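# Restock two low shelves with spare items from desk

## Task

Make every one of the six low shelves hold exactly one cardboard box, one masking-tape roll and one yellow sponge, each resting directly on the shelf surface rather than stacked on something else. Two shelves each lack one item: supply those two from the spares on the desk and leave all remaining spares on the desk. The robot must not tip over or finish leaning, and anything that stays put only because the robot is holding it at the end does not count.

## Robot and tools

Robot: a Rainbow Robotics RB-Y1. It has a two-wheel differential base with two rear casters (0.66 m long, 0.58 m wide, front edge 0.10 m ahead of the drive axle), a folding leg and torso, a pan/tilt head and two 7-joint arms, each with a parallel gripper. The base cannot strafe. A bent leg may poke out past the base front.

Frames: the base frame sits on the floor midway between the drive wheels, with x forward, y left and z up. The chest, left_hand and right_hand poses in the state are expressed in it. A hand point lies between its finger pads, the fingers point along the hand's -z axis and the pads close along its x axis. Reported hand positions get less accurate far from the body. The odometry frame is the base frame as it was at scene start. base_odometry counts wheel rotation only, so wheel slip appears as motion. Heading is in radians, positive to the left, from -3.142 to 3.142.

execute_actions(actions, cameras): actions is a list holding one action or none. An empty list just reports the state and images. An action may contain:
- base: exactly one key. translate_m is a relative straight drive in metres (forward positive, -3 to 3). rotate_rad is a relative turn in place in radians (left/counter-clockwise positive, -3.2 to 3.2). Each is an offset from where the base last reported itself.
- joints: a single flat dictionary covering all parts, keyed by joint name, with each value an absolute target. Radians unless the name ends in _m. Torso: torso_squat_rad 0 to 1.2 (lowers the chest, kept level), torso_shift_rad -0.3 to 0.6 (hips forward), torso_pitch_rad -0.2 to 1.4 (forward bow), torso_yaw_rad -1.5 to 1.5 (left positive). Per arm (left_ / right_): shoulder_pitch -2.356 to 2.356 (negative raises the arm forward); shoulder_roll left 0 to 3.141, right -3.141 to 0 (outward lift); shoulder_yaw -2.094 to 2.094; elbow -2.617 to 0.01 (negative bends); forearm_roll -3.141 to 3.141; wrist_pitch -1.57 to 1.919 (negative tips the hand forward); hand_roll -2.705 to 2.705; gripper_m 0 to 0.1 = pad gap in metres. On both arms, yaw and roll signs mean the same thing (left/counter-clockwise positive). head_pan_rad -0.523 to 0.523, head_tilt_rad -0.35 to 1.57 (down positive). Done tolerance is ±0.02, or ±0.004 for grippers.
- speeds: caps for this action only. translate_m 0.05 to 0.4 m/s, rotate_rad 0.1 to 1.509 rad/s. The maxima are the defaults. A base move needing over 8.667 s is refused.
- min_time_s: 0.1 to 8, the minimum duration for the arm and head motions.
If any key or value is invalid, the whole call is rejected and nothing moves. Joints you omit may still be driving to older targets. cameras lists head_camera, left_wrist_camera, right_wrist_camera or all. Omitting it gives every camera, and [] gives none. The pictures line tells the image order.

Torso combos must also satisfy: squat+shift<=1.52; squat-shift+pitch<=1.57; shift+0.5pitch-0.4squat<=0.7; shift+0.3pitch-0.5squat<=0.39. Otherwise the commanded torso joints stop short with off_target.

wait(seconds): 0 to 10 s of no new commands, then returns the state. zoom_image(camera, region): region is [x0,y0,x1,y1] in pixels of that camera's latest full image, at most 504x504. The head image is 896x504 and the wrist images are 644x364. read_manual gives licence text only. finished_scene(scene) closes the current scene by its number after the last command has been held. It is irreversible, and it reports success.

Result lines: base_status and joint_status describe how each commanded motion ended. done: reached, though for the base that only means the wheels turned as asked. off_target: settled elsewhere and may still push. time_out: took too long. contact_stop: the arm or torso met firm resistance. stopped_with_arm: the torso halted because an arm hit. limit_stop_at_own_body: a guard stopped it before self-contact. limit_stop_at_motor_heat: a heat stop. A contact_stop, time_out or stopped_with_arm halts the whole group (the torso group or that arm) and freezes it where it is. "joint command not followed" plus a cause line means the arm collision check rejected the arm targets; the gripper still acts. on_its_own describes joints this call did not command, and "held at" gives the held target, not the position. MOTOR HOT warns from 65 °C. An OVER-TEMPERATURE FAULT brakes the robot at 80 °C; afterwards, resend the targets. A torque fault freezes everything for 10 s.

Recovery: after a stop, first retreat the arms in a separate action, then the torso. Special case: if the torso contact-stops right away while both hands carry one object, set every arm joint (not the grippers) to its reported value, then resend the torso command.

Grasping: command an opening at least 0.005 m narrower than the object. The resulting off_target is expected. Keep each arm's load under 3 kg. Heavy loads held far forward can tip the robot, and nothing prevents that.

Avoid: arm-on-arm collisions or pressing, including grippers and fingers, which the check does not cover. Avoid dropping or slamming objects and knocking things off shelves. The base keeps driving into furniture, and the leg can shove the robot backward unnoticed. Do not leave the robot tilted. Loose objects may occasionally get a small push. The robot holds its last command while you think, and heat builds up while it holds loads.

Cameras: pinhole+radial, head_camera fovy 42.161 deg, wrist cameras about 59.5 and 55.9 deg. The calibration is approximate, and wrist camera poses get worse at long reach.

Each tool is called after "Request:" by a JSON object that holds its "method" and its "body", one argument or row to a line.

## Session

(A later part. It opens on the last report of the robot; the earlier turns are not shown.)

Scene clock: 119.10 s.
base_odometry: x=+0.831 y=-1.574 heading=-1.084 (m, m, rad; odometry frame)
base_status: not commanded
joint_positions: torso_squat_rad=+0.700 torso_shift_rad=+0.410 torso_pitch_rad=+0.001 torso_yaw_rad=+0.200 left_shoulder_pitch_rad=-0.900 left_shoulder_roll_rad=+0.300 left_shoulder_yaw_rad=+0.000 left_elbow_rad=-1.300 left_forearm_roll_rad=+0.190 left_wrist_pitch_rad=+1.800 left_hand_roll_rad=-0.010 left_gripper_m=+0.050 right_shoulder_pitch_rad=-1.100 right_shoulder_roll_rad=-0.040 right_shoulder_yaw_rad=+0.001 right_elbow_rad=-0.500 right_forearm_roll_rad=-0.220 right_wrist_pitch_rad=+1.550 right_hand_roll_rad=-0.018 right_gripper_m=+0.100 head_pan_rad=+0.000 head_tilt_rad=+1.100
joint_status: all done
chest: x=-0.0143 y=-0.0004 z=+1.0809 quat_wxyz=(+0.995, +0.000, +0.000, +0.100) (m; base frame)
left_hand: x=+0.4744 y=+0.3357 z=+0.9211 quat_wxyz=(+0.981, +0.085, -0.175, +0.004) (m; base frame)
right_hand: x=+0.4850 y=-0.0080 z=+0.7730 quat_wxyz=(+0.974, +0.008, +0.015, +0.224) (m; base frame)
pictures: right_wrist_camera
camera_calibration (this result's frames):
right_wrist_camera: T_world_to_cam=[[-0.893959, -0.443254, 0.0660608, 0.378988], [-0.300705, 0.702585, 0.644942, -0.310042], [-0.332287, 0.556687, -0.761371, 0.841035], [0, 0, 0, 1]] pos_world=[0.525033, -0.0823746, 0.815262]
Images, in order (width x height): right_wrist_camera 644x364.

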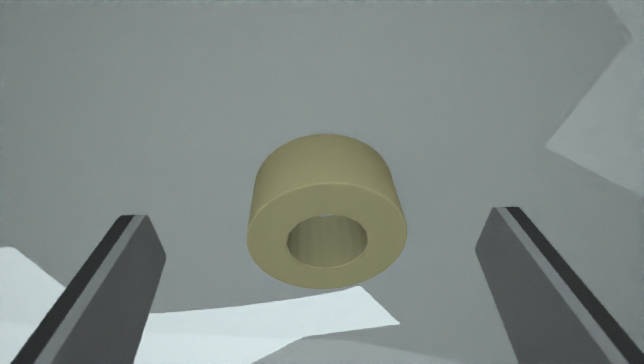

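Request:
{"method": "execute_actions", "body": {
  "actions": [
    {"joints":{"right_elbow_rad":-0.43,"right_wrist_pitch_rad":1.48}}
  ],
  "cameras": []
}}

Request:
{"method": "execute_actions", "body": {
  "actions": [
    {"joints":{"right_gripper_m":0.03}}
  ],
  "cameras": []
}}

Request:
{"method": "execute_actions", "body": {
  "actions": [
    {"joints":{"right_elbow_rad":-0.9,"right_wrist_pitch_rad":1.8,"right_shoulder_pitch_rad":-1.0}}
  ],
  "cameras": []
}}

Request:
{"method": "execute_actions", "body": {
  "actions": [
    {"base":{"translate_m":-0.9},"joints":{"torso_shift_rad":0,"torso_yaw_rad":0,"torso_squat_rad":0.5,"head_tilt_rad":0.5}}
  ],
  "cameras": []
}}

Request:
{"method": "execute_actions", "body": {
  "actions": [
    {"base":{"rotate_rad":1.6}}
  ]
}}

Scene clock: 128.60 s.
base_odometry: x=+0.831 y=-1.574 heading=-1.084 (m, m, rad; odometry frame)
base_status: not commanded
joint_positions: torso_squat_rad=+0.700 torso_shift_rad=+0.410 torso_pitch_rad=+0.001 torso_yaw_rad=+0.200 left_shoulder_pitch_rad=-0.900 left_shoulder_roll_rad=+0.300 left_shoulder_yaw_rad=+0.000 left_elbow_rad=-1.300 left_forearm_roll_rad=+0.190 left_wrist_pitch_rad=+1.800 left_hand_roll_rad=-0.010 left_gripper_m=+0.050 right_shoulder_pitch_rad=-1.100 right_shoulder_roll_rad=-0.040 right_shoulder_yaw_rad=+0.001 right_elbow_rad=-0.430 right_forearm_roll_rad=-0.220 right_wrist_pitch_rad=+1.480 right_hand_roll_rad=-0.018 right_gripper_m=+0.100 head_pan_rad=+0.000 head_tilt_rad=+1.100
joint_status: all done
chest: x=-0.0143 y=-0.0004 z=+1.0809 quat_wxyz=(+0.995, +0.000, +0.000, +0.100) (m; base frame)
left_hand: x=+0.4744 y=+0.3357 z=+0.9211 quat_wxyz=(+0.981, +0.085, -0.175, +0.004) (m; base frame)
right_hand: x=+0.4838 y=-0.0128 z=+0.7557 quat_wxyz=(+0.976, +0.007, +0.014, +0.217) (m; base frame)
pictures: none
No camera images: the call's "cameras" was empty. Leave "cameras" out to get every camera's image.

Scene clock: 129.80 s.
base_odometry: x=+0.831 y=-1.574 heading=-1.084 (m, m, rad; odometry frame)
base_status: not commanded
joint_positions: torso_squat_rad=+0.700 torso_shift_rad=+0.410 torso_pitch_rad=+0.001 torso_yaw_rad=+0.200 left_shoulder_pitch_rad=-0.900 left_shoulder_roll_rad=+0.300 left_shoulder_yaw_rad=+0.000 left_elbow_rad=-1.300 left_forearm_roll_rad=+0.190 left_wrist_pitch_rad=+1.800 left_hand_roll_rad=-0.010 left_gripper_m=+0.050 right_shoulder_pitch_rad=-1.100 right_shoulder_roll_rad=-0.040 right_shoulder_yaw_rad=+0.001 right_elbow_rad=-0.430 right_forearm_roll_rad=-0.220 right_wrist_pitch_rad=+1.480 right_hand_roll_rad=-0.018 right_gripper_m=+0.049 head_pan_rad=+0.000 head_tilt_rad=+1.100
joint_status: right_gripper_m off_target (ended at +0.049, target +0.030)
chest: x=-0.0143 y=-0.0004 z=+1.0809 quat_wxyz=(+0.995, +0.000, +0.000, +0.100) (m; base frame)
left_hand: x=+0.4744 y=+0.3357 z=+0.9211 quat_wxyz=(+0.981, +0.085, -0.175, +0.004) (m; base frame)
right_hand: x=+0.4838 y=-0.0128 z=+0.7557 quat_wxyz=(+0.976, +0.007, +0.014, +0.217) (m; base frame)
pictures: none
No camera images: the call's "cameras" was empty. Leave "cameras" out to get every camera's image.

Scene clock: 130.90 s.
base_odometry: x=+0.831 y=-1.574 heading=-1.084 (m, m, rad; odometry frame)
base_status: not commanded
joint_positions: torso_squat_rad=+0.700 torso_shift_rad=+0.410 torso_pitch_rad=+0.001 torso_yaw_rad=+0.200 left_shoulder_pitch_rad=-0.900 left_shoulder_roll_rad=+0.300 left_shoulder_yaw_rad=+0.000 left_elbow_rad=-1.300 left_forearm_roll_rad=+0.190 left_wrist_pitch_rad=+1.800 left_hand_roll_rad=-0.010 left_gripper_m=+0.050 right_shoulder_pitch_rad=-1.001 right_shoulder_roll_rad=-0.040 right_shoulder_yaw_rad=+0.001 right_elbow_rad=-0.900 right_forearm_roll_rad=-0.220 right_wrist_pitch_rad=+1.800 right_hand_roll_rad=-0.018 right_gripper_m=+0.049 head_pan_rad=+0.000 head_tilt_rad=+1.100
joint_status: all done
chest: x=-0.0143 y=-0.0004 z=+1.0809 quat_wxyz=(+0.995, +0.000, +0.001, +0.100) (m; base frame)
left_hand: x=+0.4744 y=+0.3357 z=+0.9211 quat_wxyz=(+0.981, +0.085, -0.175, +0.004) (m; base frame)
right_hand: x=+0.4814 y=+0.0008 z=+0.8282 quat_wxyz=(+0.968, +0.023, -0.008, +0.248) (m; base frame)
pictures: none
No camera images: the call's "cameras" was empty. Leave "cameras" out to get every camera's image.

Scene clock: 134.93 s.
base_odometry: x=+0.410 y=-0.778 heading=-1.085 (m, m, rad; odometry frame)
base_status: done
joint_positions: torso_squat_rad=+0.500 torso_shift_rad=+0.000 torso_pitch_rad=+0.001 torso_yaw_rad=+0.000 left_shoulder_pitch_rad=-0.900 left_shoulder_roll_rad=+0.300 left_shoulder_yaw_rad=+0.000 left_elbow_rad=-1.300 left_forearm_roll_rad=+0.190 left_wrist_pitch_rad=+1.800 left_hand_roll_rad=-0.010 left_gripper_m=+0.050 right_shoulder_pitch_rad=-1.000 right_shoulder_roll_rad=-0.040 right_shoulder_yaw_rad=+0.001 right_elbow_rad=-0.900 right_forearm_roll_rad=-0.220 right_wrist_pitch_rad=+1.800 right_hand_roll_rad=-0.018 right_gripper_m=+0.049 head_pan_rad=+0.000 head_tilt_rad=+0.500
joint_status: all done
chest: x=-0.2277 y=-0.0004 z=+1.2042 quat_wxyz=(+1.000, +0.000, +0.001, +0.000) (m; base frame)
left_hand: x=+0.3180 y=+0.2318 z=+1.0443 quat_wxyz=(+0.976, +0.067, -0.183, -0.093) (m; base frame)
right_hand: x=+0.2583 y=-0.0979 z=+0.9514 quat_wxyz=(+0.988, +0.022, -0.010, +0.150) (m; base frame)
pictures: none
No camera images: the call's "cameras" was empty. Leave "cameras" out to get every camera's image.

Scene clock: 138.83 s.
base_odometry: x=+0.410 y=-0.778 heading=+0.515 (m, m, rad; odometry frame)
base_status: done
joint_positions: torso_squat_rad=+0.500 torso_shift_rad=+0.000 torso_pitch_rad=+0.001 torso_yaw_rad=+0.000 left_shoulder_pitch_rad=-0.900 left_shoulder_roll_rad=+0.300 left_shoulder_yaw_rad=+0.000 left_elbow_rad=-1.300 left_forearm_roll_rad=+0.190 left_wrist_pitch_rad=+1.800 left_hand_roll_rad=-0.010 left_gripper_m=+0.050 right_shoulder_pitch_rad=-1.000 right_shoulder_roll_rad=-0.040 right_shoulder_yaw_rad=+0.001 right_elbow_rad=-0.900 right_forearm_roll_rad=-0.220 right_wrist_pitch_rad=+1.800 right_hand_roll_rad=-0.018 right_gripper_m=+0.049 head_pan_rad=+0.000 head_tilt_rad=+0.500
joint_status: not commanded
chest: x=-0.2277 y=-0.0005 z=+1.2042 quat_wxyz=(+1.000, +0.000, +0.001, +0.000) (m; base frame)
left_hand: x=+0.3180 y=+0.2318 z=+1.0443 quat_wxyz=(+0.976, +0.067, -0.183, -0.093) (m; base frame)
right_hand: x=+0.2583 y=-0.0979 z=+0.9514 quat_wxyz=(+0.988, +0.022, -0.010, +0.150) (m; base frame)
pictures: head_camera, left_wrist_camera, right_wrist_camera
camera_calibration (this result's frames):
head_camera: T_world_to_cam=[[-0.0201576, -0.99955, -0.0222087, 0.0326182], [-0.446104, 0.0288714, -0.894515, 1.21921], [0.894754, -0.00812389, -0.446486, 0.747258], [0, 0, 0, 1]] pos_world=[-0.124061, 0.003474, 1.42496]
left_wrist_camera: T_world_to_cam=[[0.891452, -0.231024, 0.389797, -0.640893], [-0.390073, -0.829, 0.400752, -0.0642336], [0.230558, -0.509301, -0.829129, 0.995556], [0, 0, 0, 1]] pos_world=[0.316736, 0.305726, 1.101]
right_wrist_camera: T_world_to_cam=[[-0.952631, -0.303853, 0.0129347, 0.204093], [-0.220057, 0.718024, 0.660315, -0.464067], [-0.209926, 0.62619, -0.750877, 0.916776], [0, 0, 0, 1]] pos_world=[0.284759, -0.17885, 0.992177]
Images, in order (width x height): head_camera 896x504, left_wrist_camera 644x364, right_wrist_camera 644x364.

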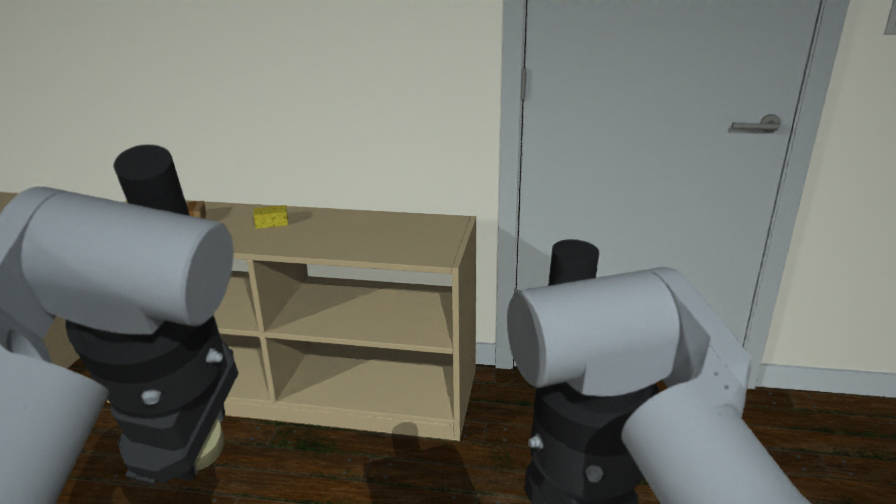

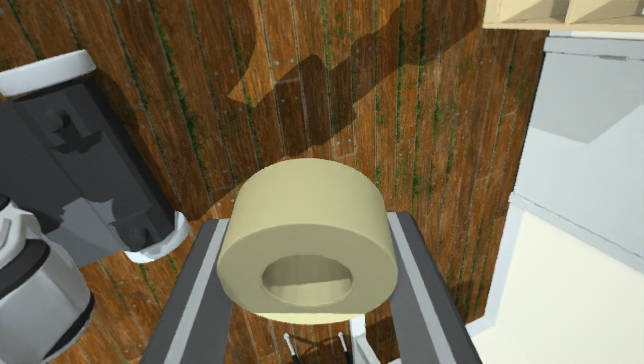

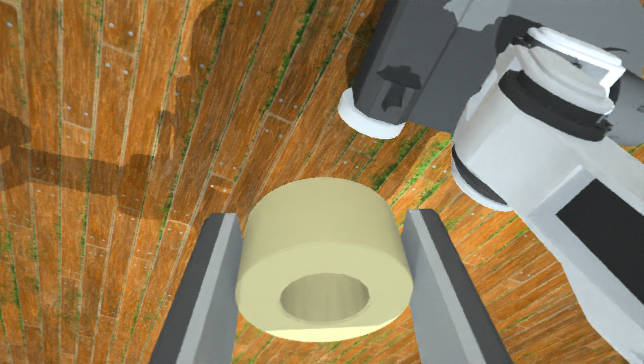

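Request:
{"method": "execute_actions", "body": {
  "actions": [
    {"base":{"translate_m":1.28},"joints":{"torso_shift_rad":0.2,"torso_squat_rad":0.95,"head_tilt_rad":1.0,"left_shoulder_pitch_rad":-1.0,"left_shoulder_roll_rad":0.1,"left_elbow_rad":-0.8,"left_forearm_roll_rad":0.25,"right_elbow_rad":-1.3}}
  ],
  "cameras": ["left_wrist_camera","head_camera"]
}}

Scene clock: 150.03 s.
base_odometry: x=+1.523 y=-0.148 heading=+0.515 (m, m, rad; odometry frame)
base_status: done
joint_positions: torso_squat_rad=+0.950 torso_shift_rad=+0.200 torso_pitch_rad=+0.001 torso_yaw_rad=+0.000 left_shoulder_pitch_rad=-1.000 left_shoulder_roll_rad=+0.100 left_shoulder_yaw_rad=+0.000 left_elbow_rad=-0.800 left_forearm_roll_rad=+0.250 left_wrist_pitch_rad=+1.800 left_hand_roll_rad=-0.010 left_gripper_m=+0.050 right_shoulder_pitch_rad=-1.000 right_shoulder_roll_rad=-0.040 right_shoulder_yaw_rad=+0.001 right_elbow_rad=-1.300 right_forearm_roll_rad=-0.220 right_wrist_pitch_rad=+1.800 right_hand_roll_rad=-0.018 right_gripper_m=+0.049 head_pan_rad=+0.000 head_tilt_rad=+1.000
joint_status: all done
chest: x=-0.1470 y=-0.0004 z=+0.9890 quat_wxyz=(+1.000, +0.000, +0.000, +0.000) (m; base frame)
left_hand: x=+0.3295 y=+0.1342 z=+0.7166 quat_wxyz=(+0.990, -0.015, +0.034, -0.133) (m; base frame)
right_hand: x=+0.3851 y=-0.0647 z=+0.8511 quat_wxyz=(+0.961, +0.044, -0.204, +0.184) (m; base frame)
pictures: head_camera, left_wrist_camera
camera_calibration (this result's frames):
head_camera: T_world_to_cam=[[-0.0281431, -0.999555, -0.00990598, 0.0139344], [-0.820205, 0.0287556, -0.571346, 0.63171], [0.571377, -0.0079545, -0.820649, 0.983544], [0, 0, 0, 1]] pos_world=[-0.04345, 0.00358656, 1.16821]
left_wrist_camera: T_world_to_cam=[[0.959403, -0.281864, -0.00994184, -0.275029], [-0.213564, -0.749047, 0.627152, -0.240469], [-0.184218, -0.599568, -0.778834, 0.784258], [0, 0, 0, 1]] pos_world=[0.356982, 0.212573, 0.758882]
Images, in order (width x height): head_camera 896x504, left_wrist_camera 644x364.

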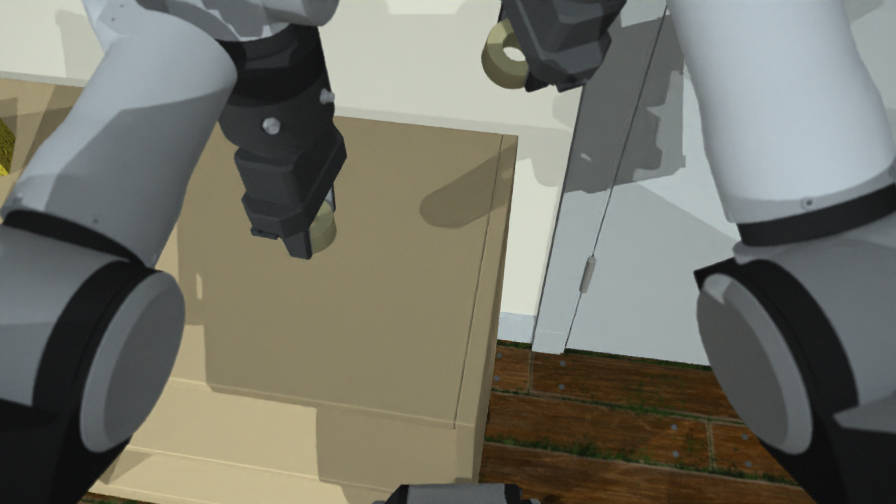

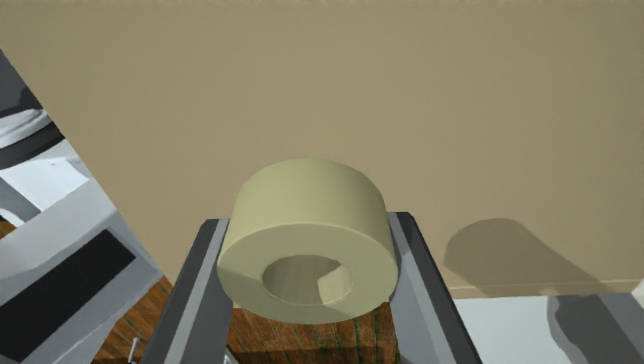

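Request:
{"method": "execute_actions", "body": {
  "actions": [
    {"joints":{"left_elbow_rad":-0.52,"left_wrist_pitch_rad":1.52},"min_time_s":1.5}
  ],
  "cameras": ["left_wrist_camera","head_camera"]
}}

Scene clock: 160.13 s.
base_odometry: x=+1.523 y=-0.148 heading=+0.515 (m, m, rad; odometry frame)
base_status: not commanded
joint_positions: torso_squat_rad=+0.950 torso_shift_rad=+0.200 torso_pitch_rad=+0.001 torso_yaw_rad=+0.000 left_shoulder_pitch_rad=-1.001 left_shoulder_roll_rad=+0.100 left_shoulder_yaw_rad=+0.000 left_elbow_rad=-0.521 left_forearm_roll_rad=+0.250 left_wrist_pitch_rad=+1.520 left_hand_roll_rad=-0.010 left_gripper_m=+0.050 right_shoulder_pitch_rad=-1.000 right_shoulder_roll_rad=-0.040 right_shoulder_yaw_rad=+0.001 right_elbow_rad=-1.300 right_forearm_roll_rad=-0.220 right_wrist_pitch_rad=+1.800 right_hand_roll_rad=-0.018 right_gripper_m=+0.049 head_pan_rad=+0.000 head_tilt_rad=+1.000
joint_status: all done
chest: x=-0.1470 y=-0.0004 z=+0.9890 quat_wxyz=(+1.000, +0.000, +0.000, +0.000) (m; base frame)
left_hand: x=+0.3282 y=+0.1481 z=+0.6471 quat_wxyz=(+0.994, -0.018, +0.030, -0.099) (m; base frame)
right_hand: x=+0.3850 y=-0.0647 z=+0.8512 quat_wxyz=(+0.961, +0.044, -0.204, +0.184) (m; base frame)
pictures: head_camera, left_wrist_camera
camera_calibration (this result's frames):
head_camera: T_world_to_cam=[[-0.0281414, -0.999555, -0.00992642, 0.0139483], [-0.820104, 0.0287646, -0.571491, 0.631817], [0.571522, -0.00794185, -0.820548, 0.9835], [0, 0, 0, 1]] pos_world=[-0.0435434, 0.00357899, 1.16823]
left_wrist_camera: T_world_to_cam=[[0.976563, -0.215216, -0.00270348, -0.290814], [-0.165756, -0.76003, 0.628395, -0.201636], [-0.137295, -0.613219, -0.77789, 0.724181], [0, 0, 0, 1]] pos_world=[0.350002, 0.228244, 0.689254]
Images, in order (width x height): head_camera 896x504, left_wrist_camera 644x364.

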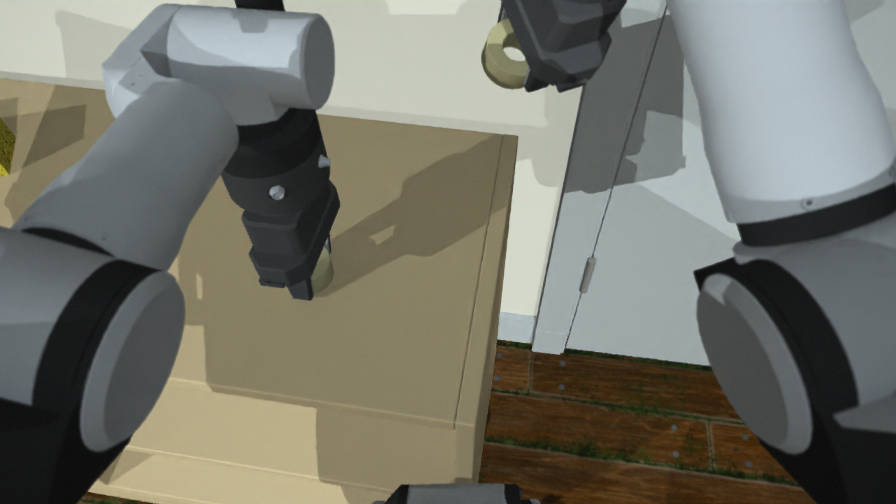

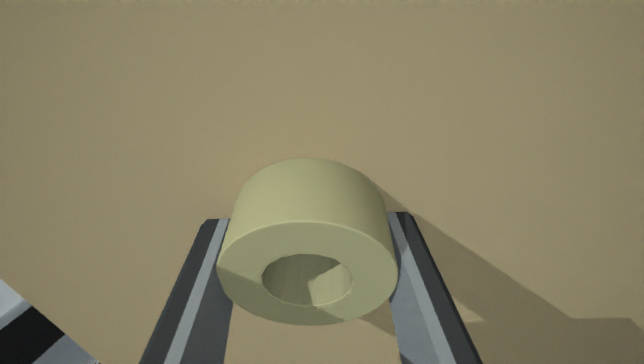

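Request:
{"method": "execute_actions", "body": {
  "actions": [
    {"joints":{"left_gripper_m":0.1}}
  ],
  "cameras": []
}}

Request:
{"method": "execute_actions", "body": {
  "actions": [
    {"joints":{"left_elbow_rad":-1.0}}
  ],
  "cameras": []
}}

Request:
{"method": "execute_actions", "body": {
  "actions": [
    {"base":{"translate_m":-0.6},"joints":{"head_tilt_rad":0.6}}
  ],
  "cameras": ["head_camera"]
}}

Request:
{"method": "execute_actions", "body": {
  "actions": [
    {"base":{"rotate_rad":2.6},"joints":{"head_tilt_rad":0.35,"left_shoulder_pitch_rad":0,"left_elbow_rad":-1.5,"left_shoulder_roll_rad":0.3}}
  ],
  "cameras": []
}}

Request:
{"method": "execute_actions", "body": {
  "actions": [
    {"base":{"translate_m":2.0}}
  ],
  "cameras": ["head_camera"]
}}

Scene clock: 170.77 s.
base_odometry: x=+1.523 y=-0.148 heading=+0.515 (m, m, rad; odometry frame)
base_status: not commanded
joint_positions: torso_squat_rad=+0.950 torso_shift_rad=+0.200 torso_pitch_rad=+0.001 torso_yaw_rad=+0.000 left_shoulder_pitch_rad=-1.000 left_shoulder_roll_rad=+0.100 left_shoulder_yaw_rad=+0.000 left_elbow_rad=-0.520 left_forearm_roll_rad=+0.250 left_wrist_pitch_rad=+1.520 left_hand_roll_rad=-0.010 left_gripper_m=+0.100 right_shoulder_pitch_rad=-1.000 right_shoulder_roll_rad=-0.040 right_shoulder_yaw_rad=+0.001 right_elbow_rad=-1.300 right_forearm_roll_rad=-0.220 right_wrist_pitch_rad=+1.800 right_hand_roll_rad=-0.018 right_gripper_m=+0.049 head_pan_rad=+0.000 head_tilt_rad=+1.000
joint_status: all done
chest: x=-0.1470 y=-0.0004 z=+0.9890 quat_wxyz=(+1.000, +0.000, +0.000, +0.000) (m; base frame)
left_hand: x=+0.3280 y=+0.1482 z=+0.6468 quat_wxyz=(+0.994, -0.018, +0.030, -0.099) (m; base frame)
right_hand: x=+0.3850 y=-0.0647 z=+0.8512 quat_wxyz=(+0.961, +0.044, -0.204, +0.184) (m; base frame)
pictures: none
No camera images: the call's "cameras" was empty. Leave "cameras" out to get every camera's image.

Scene clock: 171.87 s.
base_odometry: x=+1.523 y=-0.148 heading=+0.515 (m, m, rad; odometry frame)
base_status: not commanded
joint_positions: torso_squat_rad=+0.950 torso_shift_rad=+0.200 torso_pitch_rad=+0.001 torso_yaw_rad=+0.000 left_shoulder_pitch_rad=-1.000 left_shoulder_roll_rad=+0.100 left_shoulder_yaw_rad=+0.000 left_elbow_rad=-1.000 left_forearm_roll_rad=+0.250 left_wrist_pitch_rad=+1.520 left_hand_roll_rad=-0.010 left_gripper_m=+0.100 right_shoulder_pitch_rad=-1.000 right_shoulder_roll_rad=-0.040 right_shoulder_yaw_rad=+0.001 right_elbow_rad=-1.300 right_forearm_roll_rad=-0.220 right_wrist_pitch_rad=+1.800 right_hand_roll_rad=-0.018 right_gripper_m=+0.049 head_pan_rad=+0.000 head_tilt_rad=+1.000
joint_status: all done
chest: x=-0.1470 y=-0.0004 z=+0.9890 quat_wxyz=(+1.000, +0.000, +0.000, +0.000) (m; base frame)
left_hand: x=+0.4227 y=+0.0977 z=+0.7851 quat_wxyz=(+0.967, -0.042, -0.200, -0.150) (m; base frame)
right_hand: x=+0.3851 y=-0.0647 z=+0.8512 quat_wxyz=(+0.961, +0.044, -0.204, +0.184) (m; base frame)
pictures: none
No camera images: the call's "cameras" was empty. Leave "cameras" out to get every camera's image.

Scene clock: 175.00 s.
base_odometry: x=+1.000 y=-0.443 heading=+0.516 (m, m, rad; odometry frame)
base_status: done
joint_positions: torso_squat_rad=+0.950 torso_shift_rad=+0.200 torso_pitch_rad=+0.001 torso_yaw_rad=+0.000 left_shoulder_pitch_rad=-1.000 left_shoulder_roll_rad=+0.100 left_shoulder_yaw_rad=+0.000 left_elbow_rad=-1.000 left_forearm_roll_rad=+0.250 left_wrist_pitch_rad=+1.520 left_hand_roll_rad=-0.010 left_gripper_m=+0.100 right_shoulder_pitch_rad=-1.000 right_shoulder_roll_rad=-0.040 right_shoulder_yaw_rad=+0.001 right_elbow_rad=-1.300 right_forearm_roll_rad=-0.220 right_wrist_pitch_rad=+1.800 right_hand_roll_rad=-0.018 right_gripper_m=+0.049 head_pan_rad=+0.000 head_tilt_rad=+0.600
joint_status: all done
chest: x=-0.1468 y=-0.0004 z=+0.9890 quat_wxyz=(+1.000, +0.000, +0.001, +0.000) (m; base frame)
left_hand: x=+0.4228 y=+0.0977 z=+0.7849 quat_wxyz=(+0.967, -0.042, -0.200, -0.150) (m; base frame)
right_hand: x=+0.3852 y=-0.0647 z=+0.8510 quat_wxyz=(+0.961, +0.044, -0.203, +0.184) (m; base frame)
pictures: head_camera
camera_calibration (this result's frames):
head_camera: T_world_to_cam=[[-0.0222641, -0.999549, -0.0201282, 0.0268205], [-0.533208, 0.0289026, -0.84549, 0.993611], [0.845691, -0.00809157, -0.533611, 0.676248], [0, 0, 0, 1]] pos_world=[-0.0414985, 0.00356235, 1.20148]
Images, in order (width x height): head_camera 896x504.

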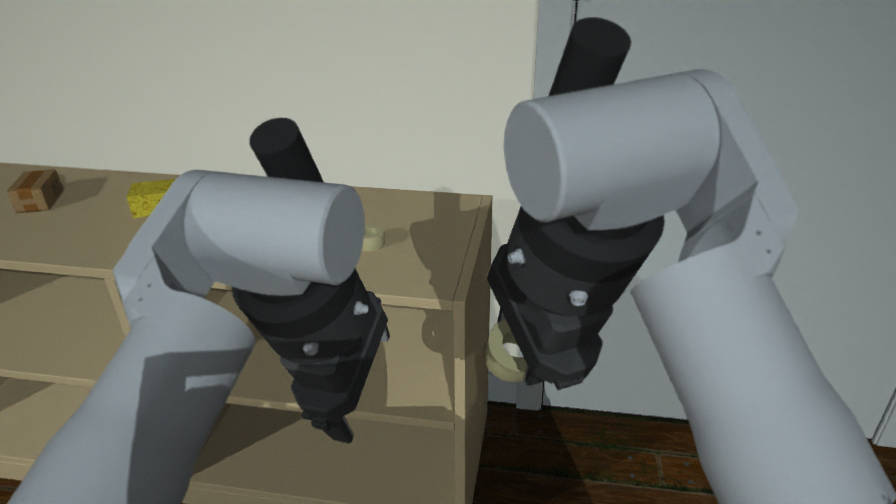

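Scene clock: 179.90 s.
base_odometry: x=+1.000 y=-0.444 heading=+3.115 (m, m, rad; odometry frame)
base_status: done
joint_positions: torso_squat_rad=+0.950 torso_shift_rad=+0.200 torso_pitch_rad=+0.001 torso_yaw_rad=+0.000 left_shoulder_pitch_rad=+0.000 left_shoulder_roll_rad=+0.300 left_shoulder_yaw_rad=+0.000 left_elbow_rad=-1.500 left_forearm_roll_rad=+0.250 left_wrist_pitch_rad=+1.520 left_hand_roll_rad=-0.010 left_gripper_m=+0.100 right_shoulder_pitch_rad=-1.000 right_shoulder_roll_rad=-0.040 right_shoulder_yaw_rad=+0.001 right_elbow_rad=-1.300 right_forearm_roll_rad=-0.220 right_wrist_pitch_rad=+1.800 right_hand_roll_rad=-0.018 right_gripper_m=+0.049 head_pan_rad=+0.000 head_tilt_rad=+0.350
joint_status: all done
chest: x=-0.1468 y=-0.0004 z=+0.9890 quat_wxyz=(+1.000, +0.000, +0.001, +0.000) (m; base frame)
left_hand: x=+0.1328 y=+0.3274 z=+0.5280 quat_wxyz=(+1.000, +0.025, +0.009, +0.004) (m; base frame)
right_hand: x=+0.3852 y=-0.0647 z=+0.8510 quat_wxyz=(+0.961, +0.044, -0.203, +0.184) (m; base frame)
pictures: none
No camera images: the call's "cameras" was empty. Leave "cameras" out to get every camera's image.

Scene clock: 186.50 s.
base_odometry: x=-0.999 y=-0.391 heading=+3.116 (m, m, rad; odometry frame)
base_status: done
joint_positions: torso_squat_rad=+0.950 torso_shift_rad=+0.200 torso_pitch_rad=+0.001 torso_yaw_rad=+0.000 left_shoulder_pitch_rad=+0.000 left_shoulder_roll_rad=+0.300 left_shoulder_yaw_rad=+0.000 left_elbow_rad=-1.500 left_forearm_roll_rad=+0.250 left_wrist_pitch_rad=+1.520 left_hand_roll_rad=-0.010 left_gripper_m=+0.100 right_shoulder_pitch_rad=-1.000 right_shoulder_roll_rad=-0.040 right_shoulder_yaw_rad=+0.001 right_elbow_rad=-1.300 right_forearm_roll_rad=-0.220 right_wrist_pitch_rad=+1.800 right_hand_roll_rad=-0.018 right_gripper_m=+0.049 head_pan_rad=+0.000 head_tilt_rad=+0.350
joint_status: not commanded
chest: x=-0.1467 y=-0.0004 z=+0.9890 quat_wxyz=(+1.000, +0.000, +0.001, +0.000) (m; base frame)
left_hand: x=+0.1327 y=+0.3274 z=+0.5280 quat_wxyz=(+1.000, +0.025, +0.009, +0.004) (m; base frame)
right_hand: x=+0.3853 y=-0.0647 z=+0.8510 quat_wxyz=(+0.961, +0.044, -0.203, +0.184) (m; base frame)
pictures: head_camera
camera_calibration (this result's frames):
head_camera: T_world_to_cam=[[-0.0167235, -0.999548, -0.0249637, 0.0332976], [-0.307498, 0.0288987, -0.95111, 1.14733], [0.951402, -0.00822955, -0.307843, 0.420928], [0, 0, 0, 1]] pos_world=[-0.0471137, 0.00359039, 1.22165]
Images, in order (width x height): head_camera 896x504.

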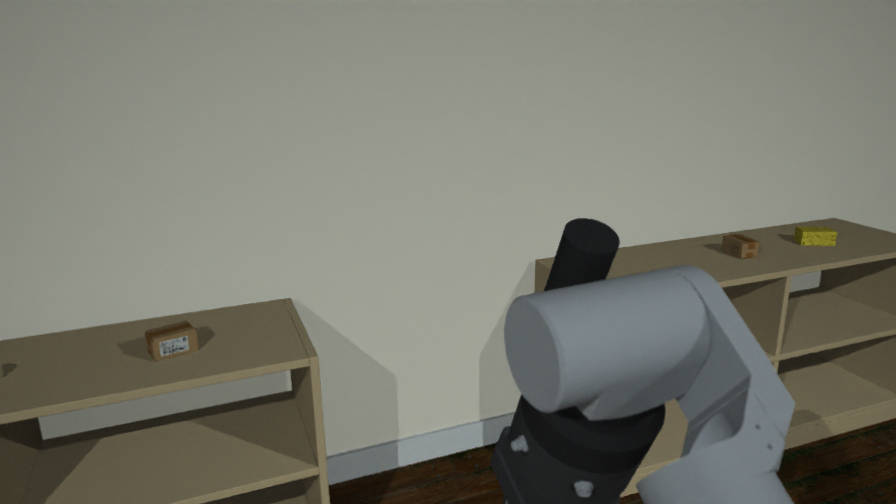

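Request:
{"method": "execute_actions", "body": {
  "actions": [
    {"base":{"rotate_rad":-0.66}}
  ],
  "cameras": []
}}

Request:
{"method": "execute_actions", "body": {
  "actions": [
    {"base":{"translate_m":1.2}}
  ],
  "cameras": []
}}

Request:
{"method": "execute_actions", "body": {
  "actions": [
    {"base":{"rotate_rad":1.07},"joints":{"head_tilt_rad":0.8,"right_shoulder_roll_rad":-0.1,"right_elbow_rad":-0.8,"right_forearm_roll_rad":-0.25}}
  ],
  "cameras": ["head_camera"]
}}

Scene clock: 198.50 s.
base_odometry: x=-0.999 y=-0.391 heading=+2.456 (m, m, rad; odometry frame)
base_status: done
joint_positions: torso_squat_rad=+0.950 torso_shift_rad=+0.200 torso_pitch_rad=+0.001 torso_yaw_rad=+0.000 left_shoulder_pitch_rad=+0.000 left_shoulder_roll_rad=+0.300 left_shoulder_yaw_rad=+0.000 left_elbow_rad=-1.500 left_forearm_roll_rad=+0.250 left_wrist_pitch_rad=+1.520 left_hand_roll_rad=-0.010 left_gripper_m=+0.100 right_shoulder_pitch_rad=-1.000 right_shoulder_roll_rad=-0.040 right_shoulder_yaw_rad=+0.001 right_elbow_rad=-1.300 right_forearm_roll_rad=-0.220 right_wrist_pitch_rad=+1.800 right_hand_roll_rad=-0.018 right_gripper_m=+0.049 head_pan_rad=+0.000 head_tilt_rad=+0.350
joint_status: not commanded
chest: x=-0.1467 y=-0.0004 z=+0.9890 quat_wxyz=(+1.000, +0.000, +0.001, +0.000) (m; base frame)
left_hand: x=+0.1327 y=+0.3274 z=+0.5280 quat_wxyz=(+1.000, +0.025, +0.009, +0.004) (m; base frame)
right_hand: x=+0.3853 y=-0.0647 z=+0.8509 quat_wxyz=(+0.961, +0.044, -0.203, +0.184) (m; base frame)
pictures: none
No camera images: the call's "cameras" was empty. Leave "cameras" out to get every camera's image.

Scene clock: 203.10 s.
base_odometry: x=-1.927 y=+0.369 heading=+2.456 (m, m, rad; odometry frame)
base_status: done
joint_positions: torso_squat_rad=+0.950 torso_shift_rad=+0.200 torso_pitch_rad=+0.001 torso_yaw_rad=+0.000 left_shoulder_pitch_rad=+0.000 left_shoulder_roll_rad=+0.300 left_shoulder_yaw_rad=+0.000 left_elbow_rad=-1.500 left_forearm_roll_rad=+0.250 left_wrist_pitch_rad=+1.520 left_hand_roll_rad=-0.010 left_gripper_m=+0.100 right_shoulder_pitch_rad=-1.000 right_shoulder_roll_rad=-0.040 right_shoulder_yaw_rad=+0.001 right_elbow_rad=-1.300 right_forearm_roll_rad=-0.220 right_wrist_pitch_rad=+1.800 right_hand_roll_rad=-0.018 right_gripper_m=+0.049 head_pan_rad=+0.000 head_tilt_rad=+0.350
joint_status: not commanded
chest: x=-0.1467 y=-0.0004 z=+0.9890 quat_wxyz=(+1.000, +0.000, +0.001, +0.000) (m; base frame)
left_hand: x=+0.1327 y=+0.3274 z=+0.5280 quat_wxyz=(+1.000, +0.025, +0.010, +0.004) (m; base frame)
right_hand: x=+0.3853 y=-0.0647 z=+0.8509 quat_wxyz=(+0.961, +0.044, -0.203, +0.184) (m; base frame)
pictures: none
No camera images: the call's "cameras" was empty. Leave "cameras" out to get every camera's image.

Scene clock: 206.37 s.
base_odometry: x=-1.927 y=+0.369 heading=-2.758 (m, m, rad; odometry frame)
base_status: done
joint_positions: torso_squat_rad=+0.950 torso_shift_rad=+0.200 torso_pitch_rad=+0.001 torso_yaw_rad=+0.000 left_shoulder_pitch_rad=+0.000 left_shoulder_roll_rad=+0.300 left_shoulder_yaw_rad=+0.000 left_elbow_rad=-1.500 left_forearm_roll_rad=+0.250 left_wrist_pitch_rad=+1.520 left_hand_roll_rad=-0.010 left_gripper_m=+0.100 right_shoulder_pitch_rad=-1.000 right_shoulder_roll_rad=-0.100 right_shoulder_yaw_rad=+0.001 right_elbow_rad=-0.800 right_forearm_roll_rad=-0.250 right_wrist_pitch_rad=+1.800 right_hand_roll_rad=-0.018 right_gripper_m=+0.049 head_pan_rad=+0.000 head_tilt_rad=+0.800
joint_status: all done
chest: x=-0.1467 y=-0.0004 z=+0.9890 quat_wxyz=(+1.000, +0.000, +0.001, +0.000) (m; base frame)
left_hand: x=+0.1327 y=+0.3274 z=+0.5280 quat_wxyz=(+1.000, +0.025, +0.009, +0.004) (m; base frame)
right_hand: x=+0.3297 y=-0.1347 z=+0.7165 quat_wxyz=(+0.992, +0.015, +0.034, +0.119) (m; base frame)
pictures: head_camera
camera_calibration (this result's frames):
head_camera: T_world_to_cam=[[-0.0257345, -0.999552, -0.0152686, 0.0206386], [-0.690558, 0.0288187, -0.722702, 0.828047], [0.722819, -0.00805453, -0.690991, 0.848043], [0, 0, 0, 1]] pos_world=[-0.0406353, 0.00359667, 1.18474]
Images, in order (width x height): head_camera 896x504.

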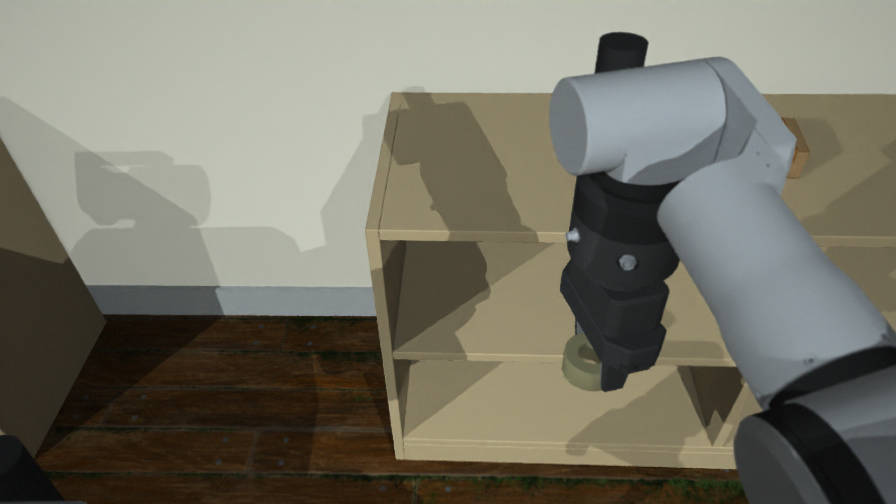

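Request:
{"method": "execute_actions", "body": {
  "actions": [
    {"base":{"translate_m":0.45},"joints":{"head_tilt_rad":1.0}}
  ],
  "cameras": []
}}

Request:
{"method": "execute_actions", "body": {
  "actions": [
    {"joints":{"right_elbow_rad":-0.52,"right_wrist_pitch_rad":1.52},"min_time_s":1.5}
  ],
  "cameras": ["right_wrist_camera","head_camera"]
}}

Scene clock: 214.40 s.
base_odometry: x=-2.345 y=+0.200 heading=-2.758 (m, m, rad; odometry frame)
base_status: done
joint_positions: torso_squat_rad=+0.950 torso_shift_rad=+0.200 torso_pitch_rad=+0.001 torso_yaw_rad=+0.000 left_shoulder_pitch_rad=+0.000 left_shoulder_roll_rad=+0.300 left_shoulder_yaw_rad=+0.000 left_elbow_rad=-1.500 left_forearm_roll_rad=+0.250 left_wrist_pitch_rad=+1.520 left_hand_roll_rad=-0.010 left_gripper_m=+0.100 right_shoulder_pitch_rad=-1.000 right_shoulder_roll_rad=-0.100 right_shoulder_yaw_rad=+0.001 right_elbow_rad=-0.800 right_forearm_roll_rad=-0.250 right_wrist_pitch_rad=+1.800 right_hand_roll_rad=-0.018 right_gripper_m=+0.049 head_pan_rad=+0.000 head_tilt_rad=+1.000
joint_status: all done
chest: x=-0.1467 y=-0.0004 z=+0.9890 quat_wxyz=(+1.000, +0.000, +0.001, +0.000) (m; base frame)
left_hand: x=+0.1327 y=+0.3274 z=+0.5280 quat_wxyz=(+1.000, +0.025, +0.009, +0.004) (m; base frame)
right_hand: x=+0.3297 y=-0.1347 z=+0.7165 quat_wxyz=(+0.992, +0.015, +0.034, +0.119) (m; base frame)
pictures: none
No camera images: the call's "cameras" was empty. Leave "cameras" out to get every camera's image.

Scene clock: 216.20 s.
base_odometry: x=-2.344 y=+0.200 heading=-2.758 (m, m, rad; odometry frame)
base_status: not commanded
joint_positions: torso_squat_rad=+0.950 torso_shift_rad=+0.200 torso_pitch_rad=+0.001 torso_yaw_rad=+0.000 left_shoulder_pitch_rad=+0.000 left_shoulder_roll_rad=+0.300 left_shoulder_yaw_rad=+0.000 left_elbow_rad=-1.500 left_forearm_roll_rad=+0.250 left_wrist_pitch_rad=+1.520 left_hand_roll_rad=-0.010 left_gripper_m=+0.100 right_shoulder_pitch_rad=-1.000 right_shoulder_roll_rad=-0.100 right_shoulder_yaw_rad=+0.001 right_elbow_rad=-0.520 right_forearm_roll_rad=-0.250 right_wrist_pitch_rad=+1.520 right_hand_roll_rad=-0.018 right_gripper_m=+0.049 head_pan_rad=+0.000 head_tilt_rad=+1.000
joint_status: all done
chest: x=-0.1467 y=-0.0004 z=+0.9890 quat_wxyz=(+1.000, +0.000, +0.001, +0.000) (m; base frame)
left_hand: x=+0.1327 y=+0.3274 z=+0.5280 quat_wxyz=(+1.000, +0.025, +0.009, +0.004) (m; base frame)
right_hand: x=+0.3281 y=-0.1487 z=+0.6463 quat_wxyz=(+0.996, +0.017, +0.031, +0.085) (m; base frame)
pictures: head_camera, right_wrist_camera
camera_calibration (this result's frames):
head_camera: T_world_to_cam=[[-0.028163, -0.999555, -0.00986535, 0.0139117], [-0.82038, 0.0287512, -0.571096, 0.631623], [0.571125, -0.00799042, -0.820824, 0.983529], [0, 0, 0, 1]] pos_world=[-0.0431557, 0.00360444, 1.16816]
right_wrist_camera: T_world_to_cam=[[-0.979252, -0.177561, 0.0976596, 0.231863], [-0.0706425, 0.750803, 0.656738, -0.252584], [-0.189934, 0.636213, -0.747769, 0.72709], [0, 0, 0, 1]] pos_world=[0.347309, -0.231773, 0.686933]
Images, in order (width x height): head_camera 896x504, right_wrist_camera 644x364.

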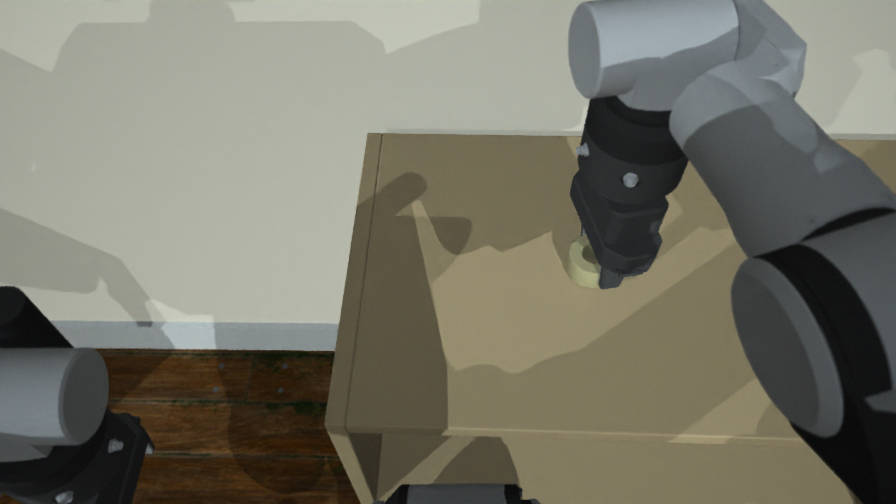

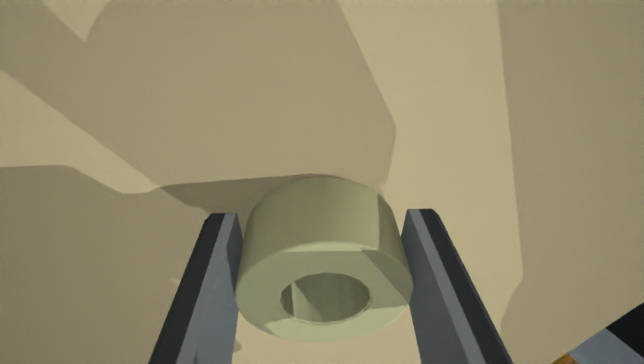

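Request:
{"method": "execute_actions", "body": {
  "actions": [
    {"joints":{"right_gripper_m":0.1}}
  ],
  "cameras": []
}}

Request:
{"method": "execute_actions", "body": {
  "actions": [
    {"joints":{"right_elbow_rad":-0.9,"right_wrist_pitch_rad":1.9}}
  ],
  "cameras": ["head_camera"]
}}

Request:
{"method": "finished_scene", "body": {
  "scene": 1
}}

Scene clock: 227.33 s.
base_odometry: x=-2.344 y=+0.200 heading=-2.758 (m, m, rad; odometry frame)
base_status: not commanded
joint_positions: torso_squat_rad=+0.950 torso_shift_rad=+0.200 torso_pitch_rad=+0.001 torso_yaw_rad=+0.000 left_shoulder_pitch_rad=+0.000 left_shoulder_roll_rad=+0.300 left_shoulder_yaw_rad=+0.000 left_elbow_rad=-1.500 left_forearm_roll_rad=+0.250 left_wrist_pitch_rad=+1.520 left_hand_roll_rad=-0.010 left_gripper_m=+0.100 right_shoulder_pitch_rad=-1.000 right_shoulder_roll_rad=-0.100 right_shoulder_yaw_rad=+0.001 right_elbow_rad=-0.520 right_forearm_roll_rad=-0.250 right_wrist_pitch_rad=+1.520 right_hand_roll_rad=-0.018 right_gripper_m=+0.100 head_pan_rad=+0.000 head_tilt_rad=+1.000
joint_status: all done
chest: x=-0.1467 y=-0.0004 z=+0.9890 quat_wxyz=(+1.000, +0.000, +0.001, +0.000) (m; base frame)
left_hand: x=+0.1327 y=+0.3274 z=+0.5280 quat_wxyz=(+1.000, +0.025, +0.009, +0.004) (m; base frame)
right_hand: x=+0.3281 y=-0.1487 z=+0.6463 quat_wxyz=(+0.996, +0.017, +0.031, +0.085) (m; base frame)
pictures: none
No camera images: the call's "cameras" was empty. Leave "cameras" out to get every camera's image.

Scene clock: 228.33 s.
base_odometry: x=-2.344 y=+0.200 heading=-2.758 (m, m, rad; odometry frame)
base_status: not commanded
joint_positions: torso_squat_rad=+0.950 torso_shift_rad=+0.200 torso_pitch_rad=+0.001 torso_yaw_rad=+0.000 left_shoulder_pitch_rad=+0.000 left_shoulder_roll_rad=+0.300 left_shoulder_yaw_rad=+0.000 left_elbow_rad=-1.500 left_forearm_roll_rad=+0.250 left_wrist_pitch_rad=+1.520 left_hand_roll_rad=-0.010 left_gripper_m=+0.100 right_shoulder_pitch_rad=-1.000 right_shoulder_roll_rad=-0.100 right_shoulder_yaw_rad=+0.001 right_elbow_rad=-0.900 right_forearm_roll_rad=-0.250 right_wrist_pitch_rad=+1.900 right_hand_roll_rad=-0.018 right_gripper_m=+0.100 head_pan_rad=+0.000 head_tilt_rad=+1.000
joint_status: all done
chest: x=-0.1467 y=-0.0004 z=+0.9890 quat_wxyz=(+1.000, +0.000, +0.001, +0.000) (m; base frame)
left_hand: x=+0.1327 y=+0.3274 z=+0.5280 quat_wxyz=(+1.000, +0.025, +0.009, +0.004) (m; base frame)
right_hand: x=+0.3259 y=-0.1318 z=+0.7416 quat_wxyz=(+0.991, +0.012, +0.035, +0.131) (m; base frame)
pictures: head_camera
camera_calibration (this result's frames):
head_camera: T_world_to_cam=[[-0.028163, -0.999555, -0.00986521, 0.0139116], [-0.82038, 0.0287512, -0.571095, 0.631622], [0.571124, -0.00799056, -0.820825, 0.98353], [0, 0, 0, 1]] pos_world=[-0.0431558, 0.00360451, 1.16816]
Images, in order (width x height): head_camera 896x504.

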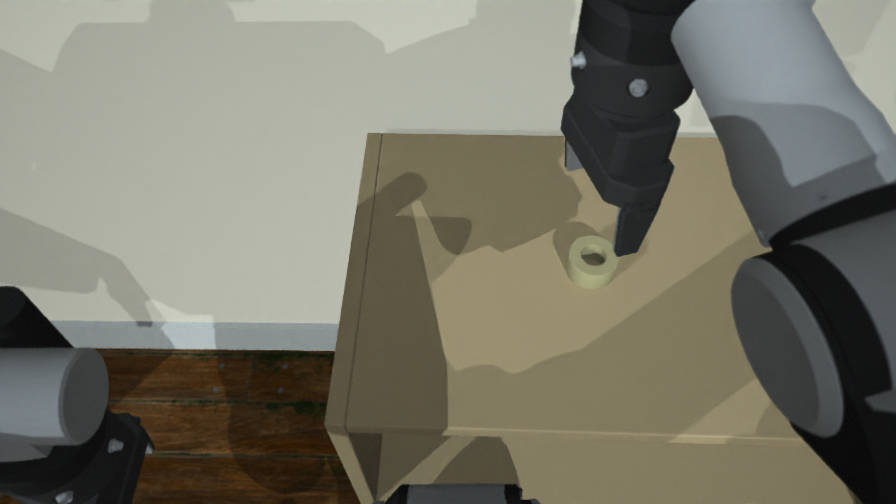

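The scene is finished: the task was done.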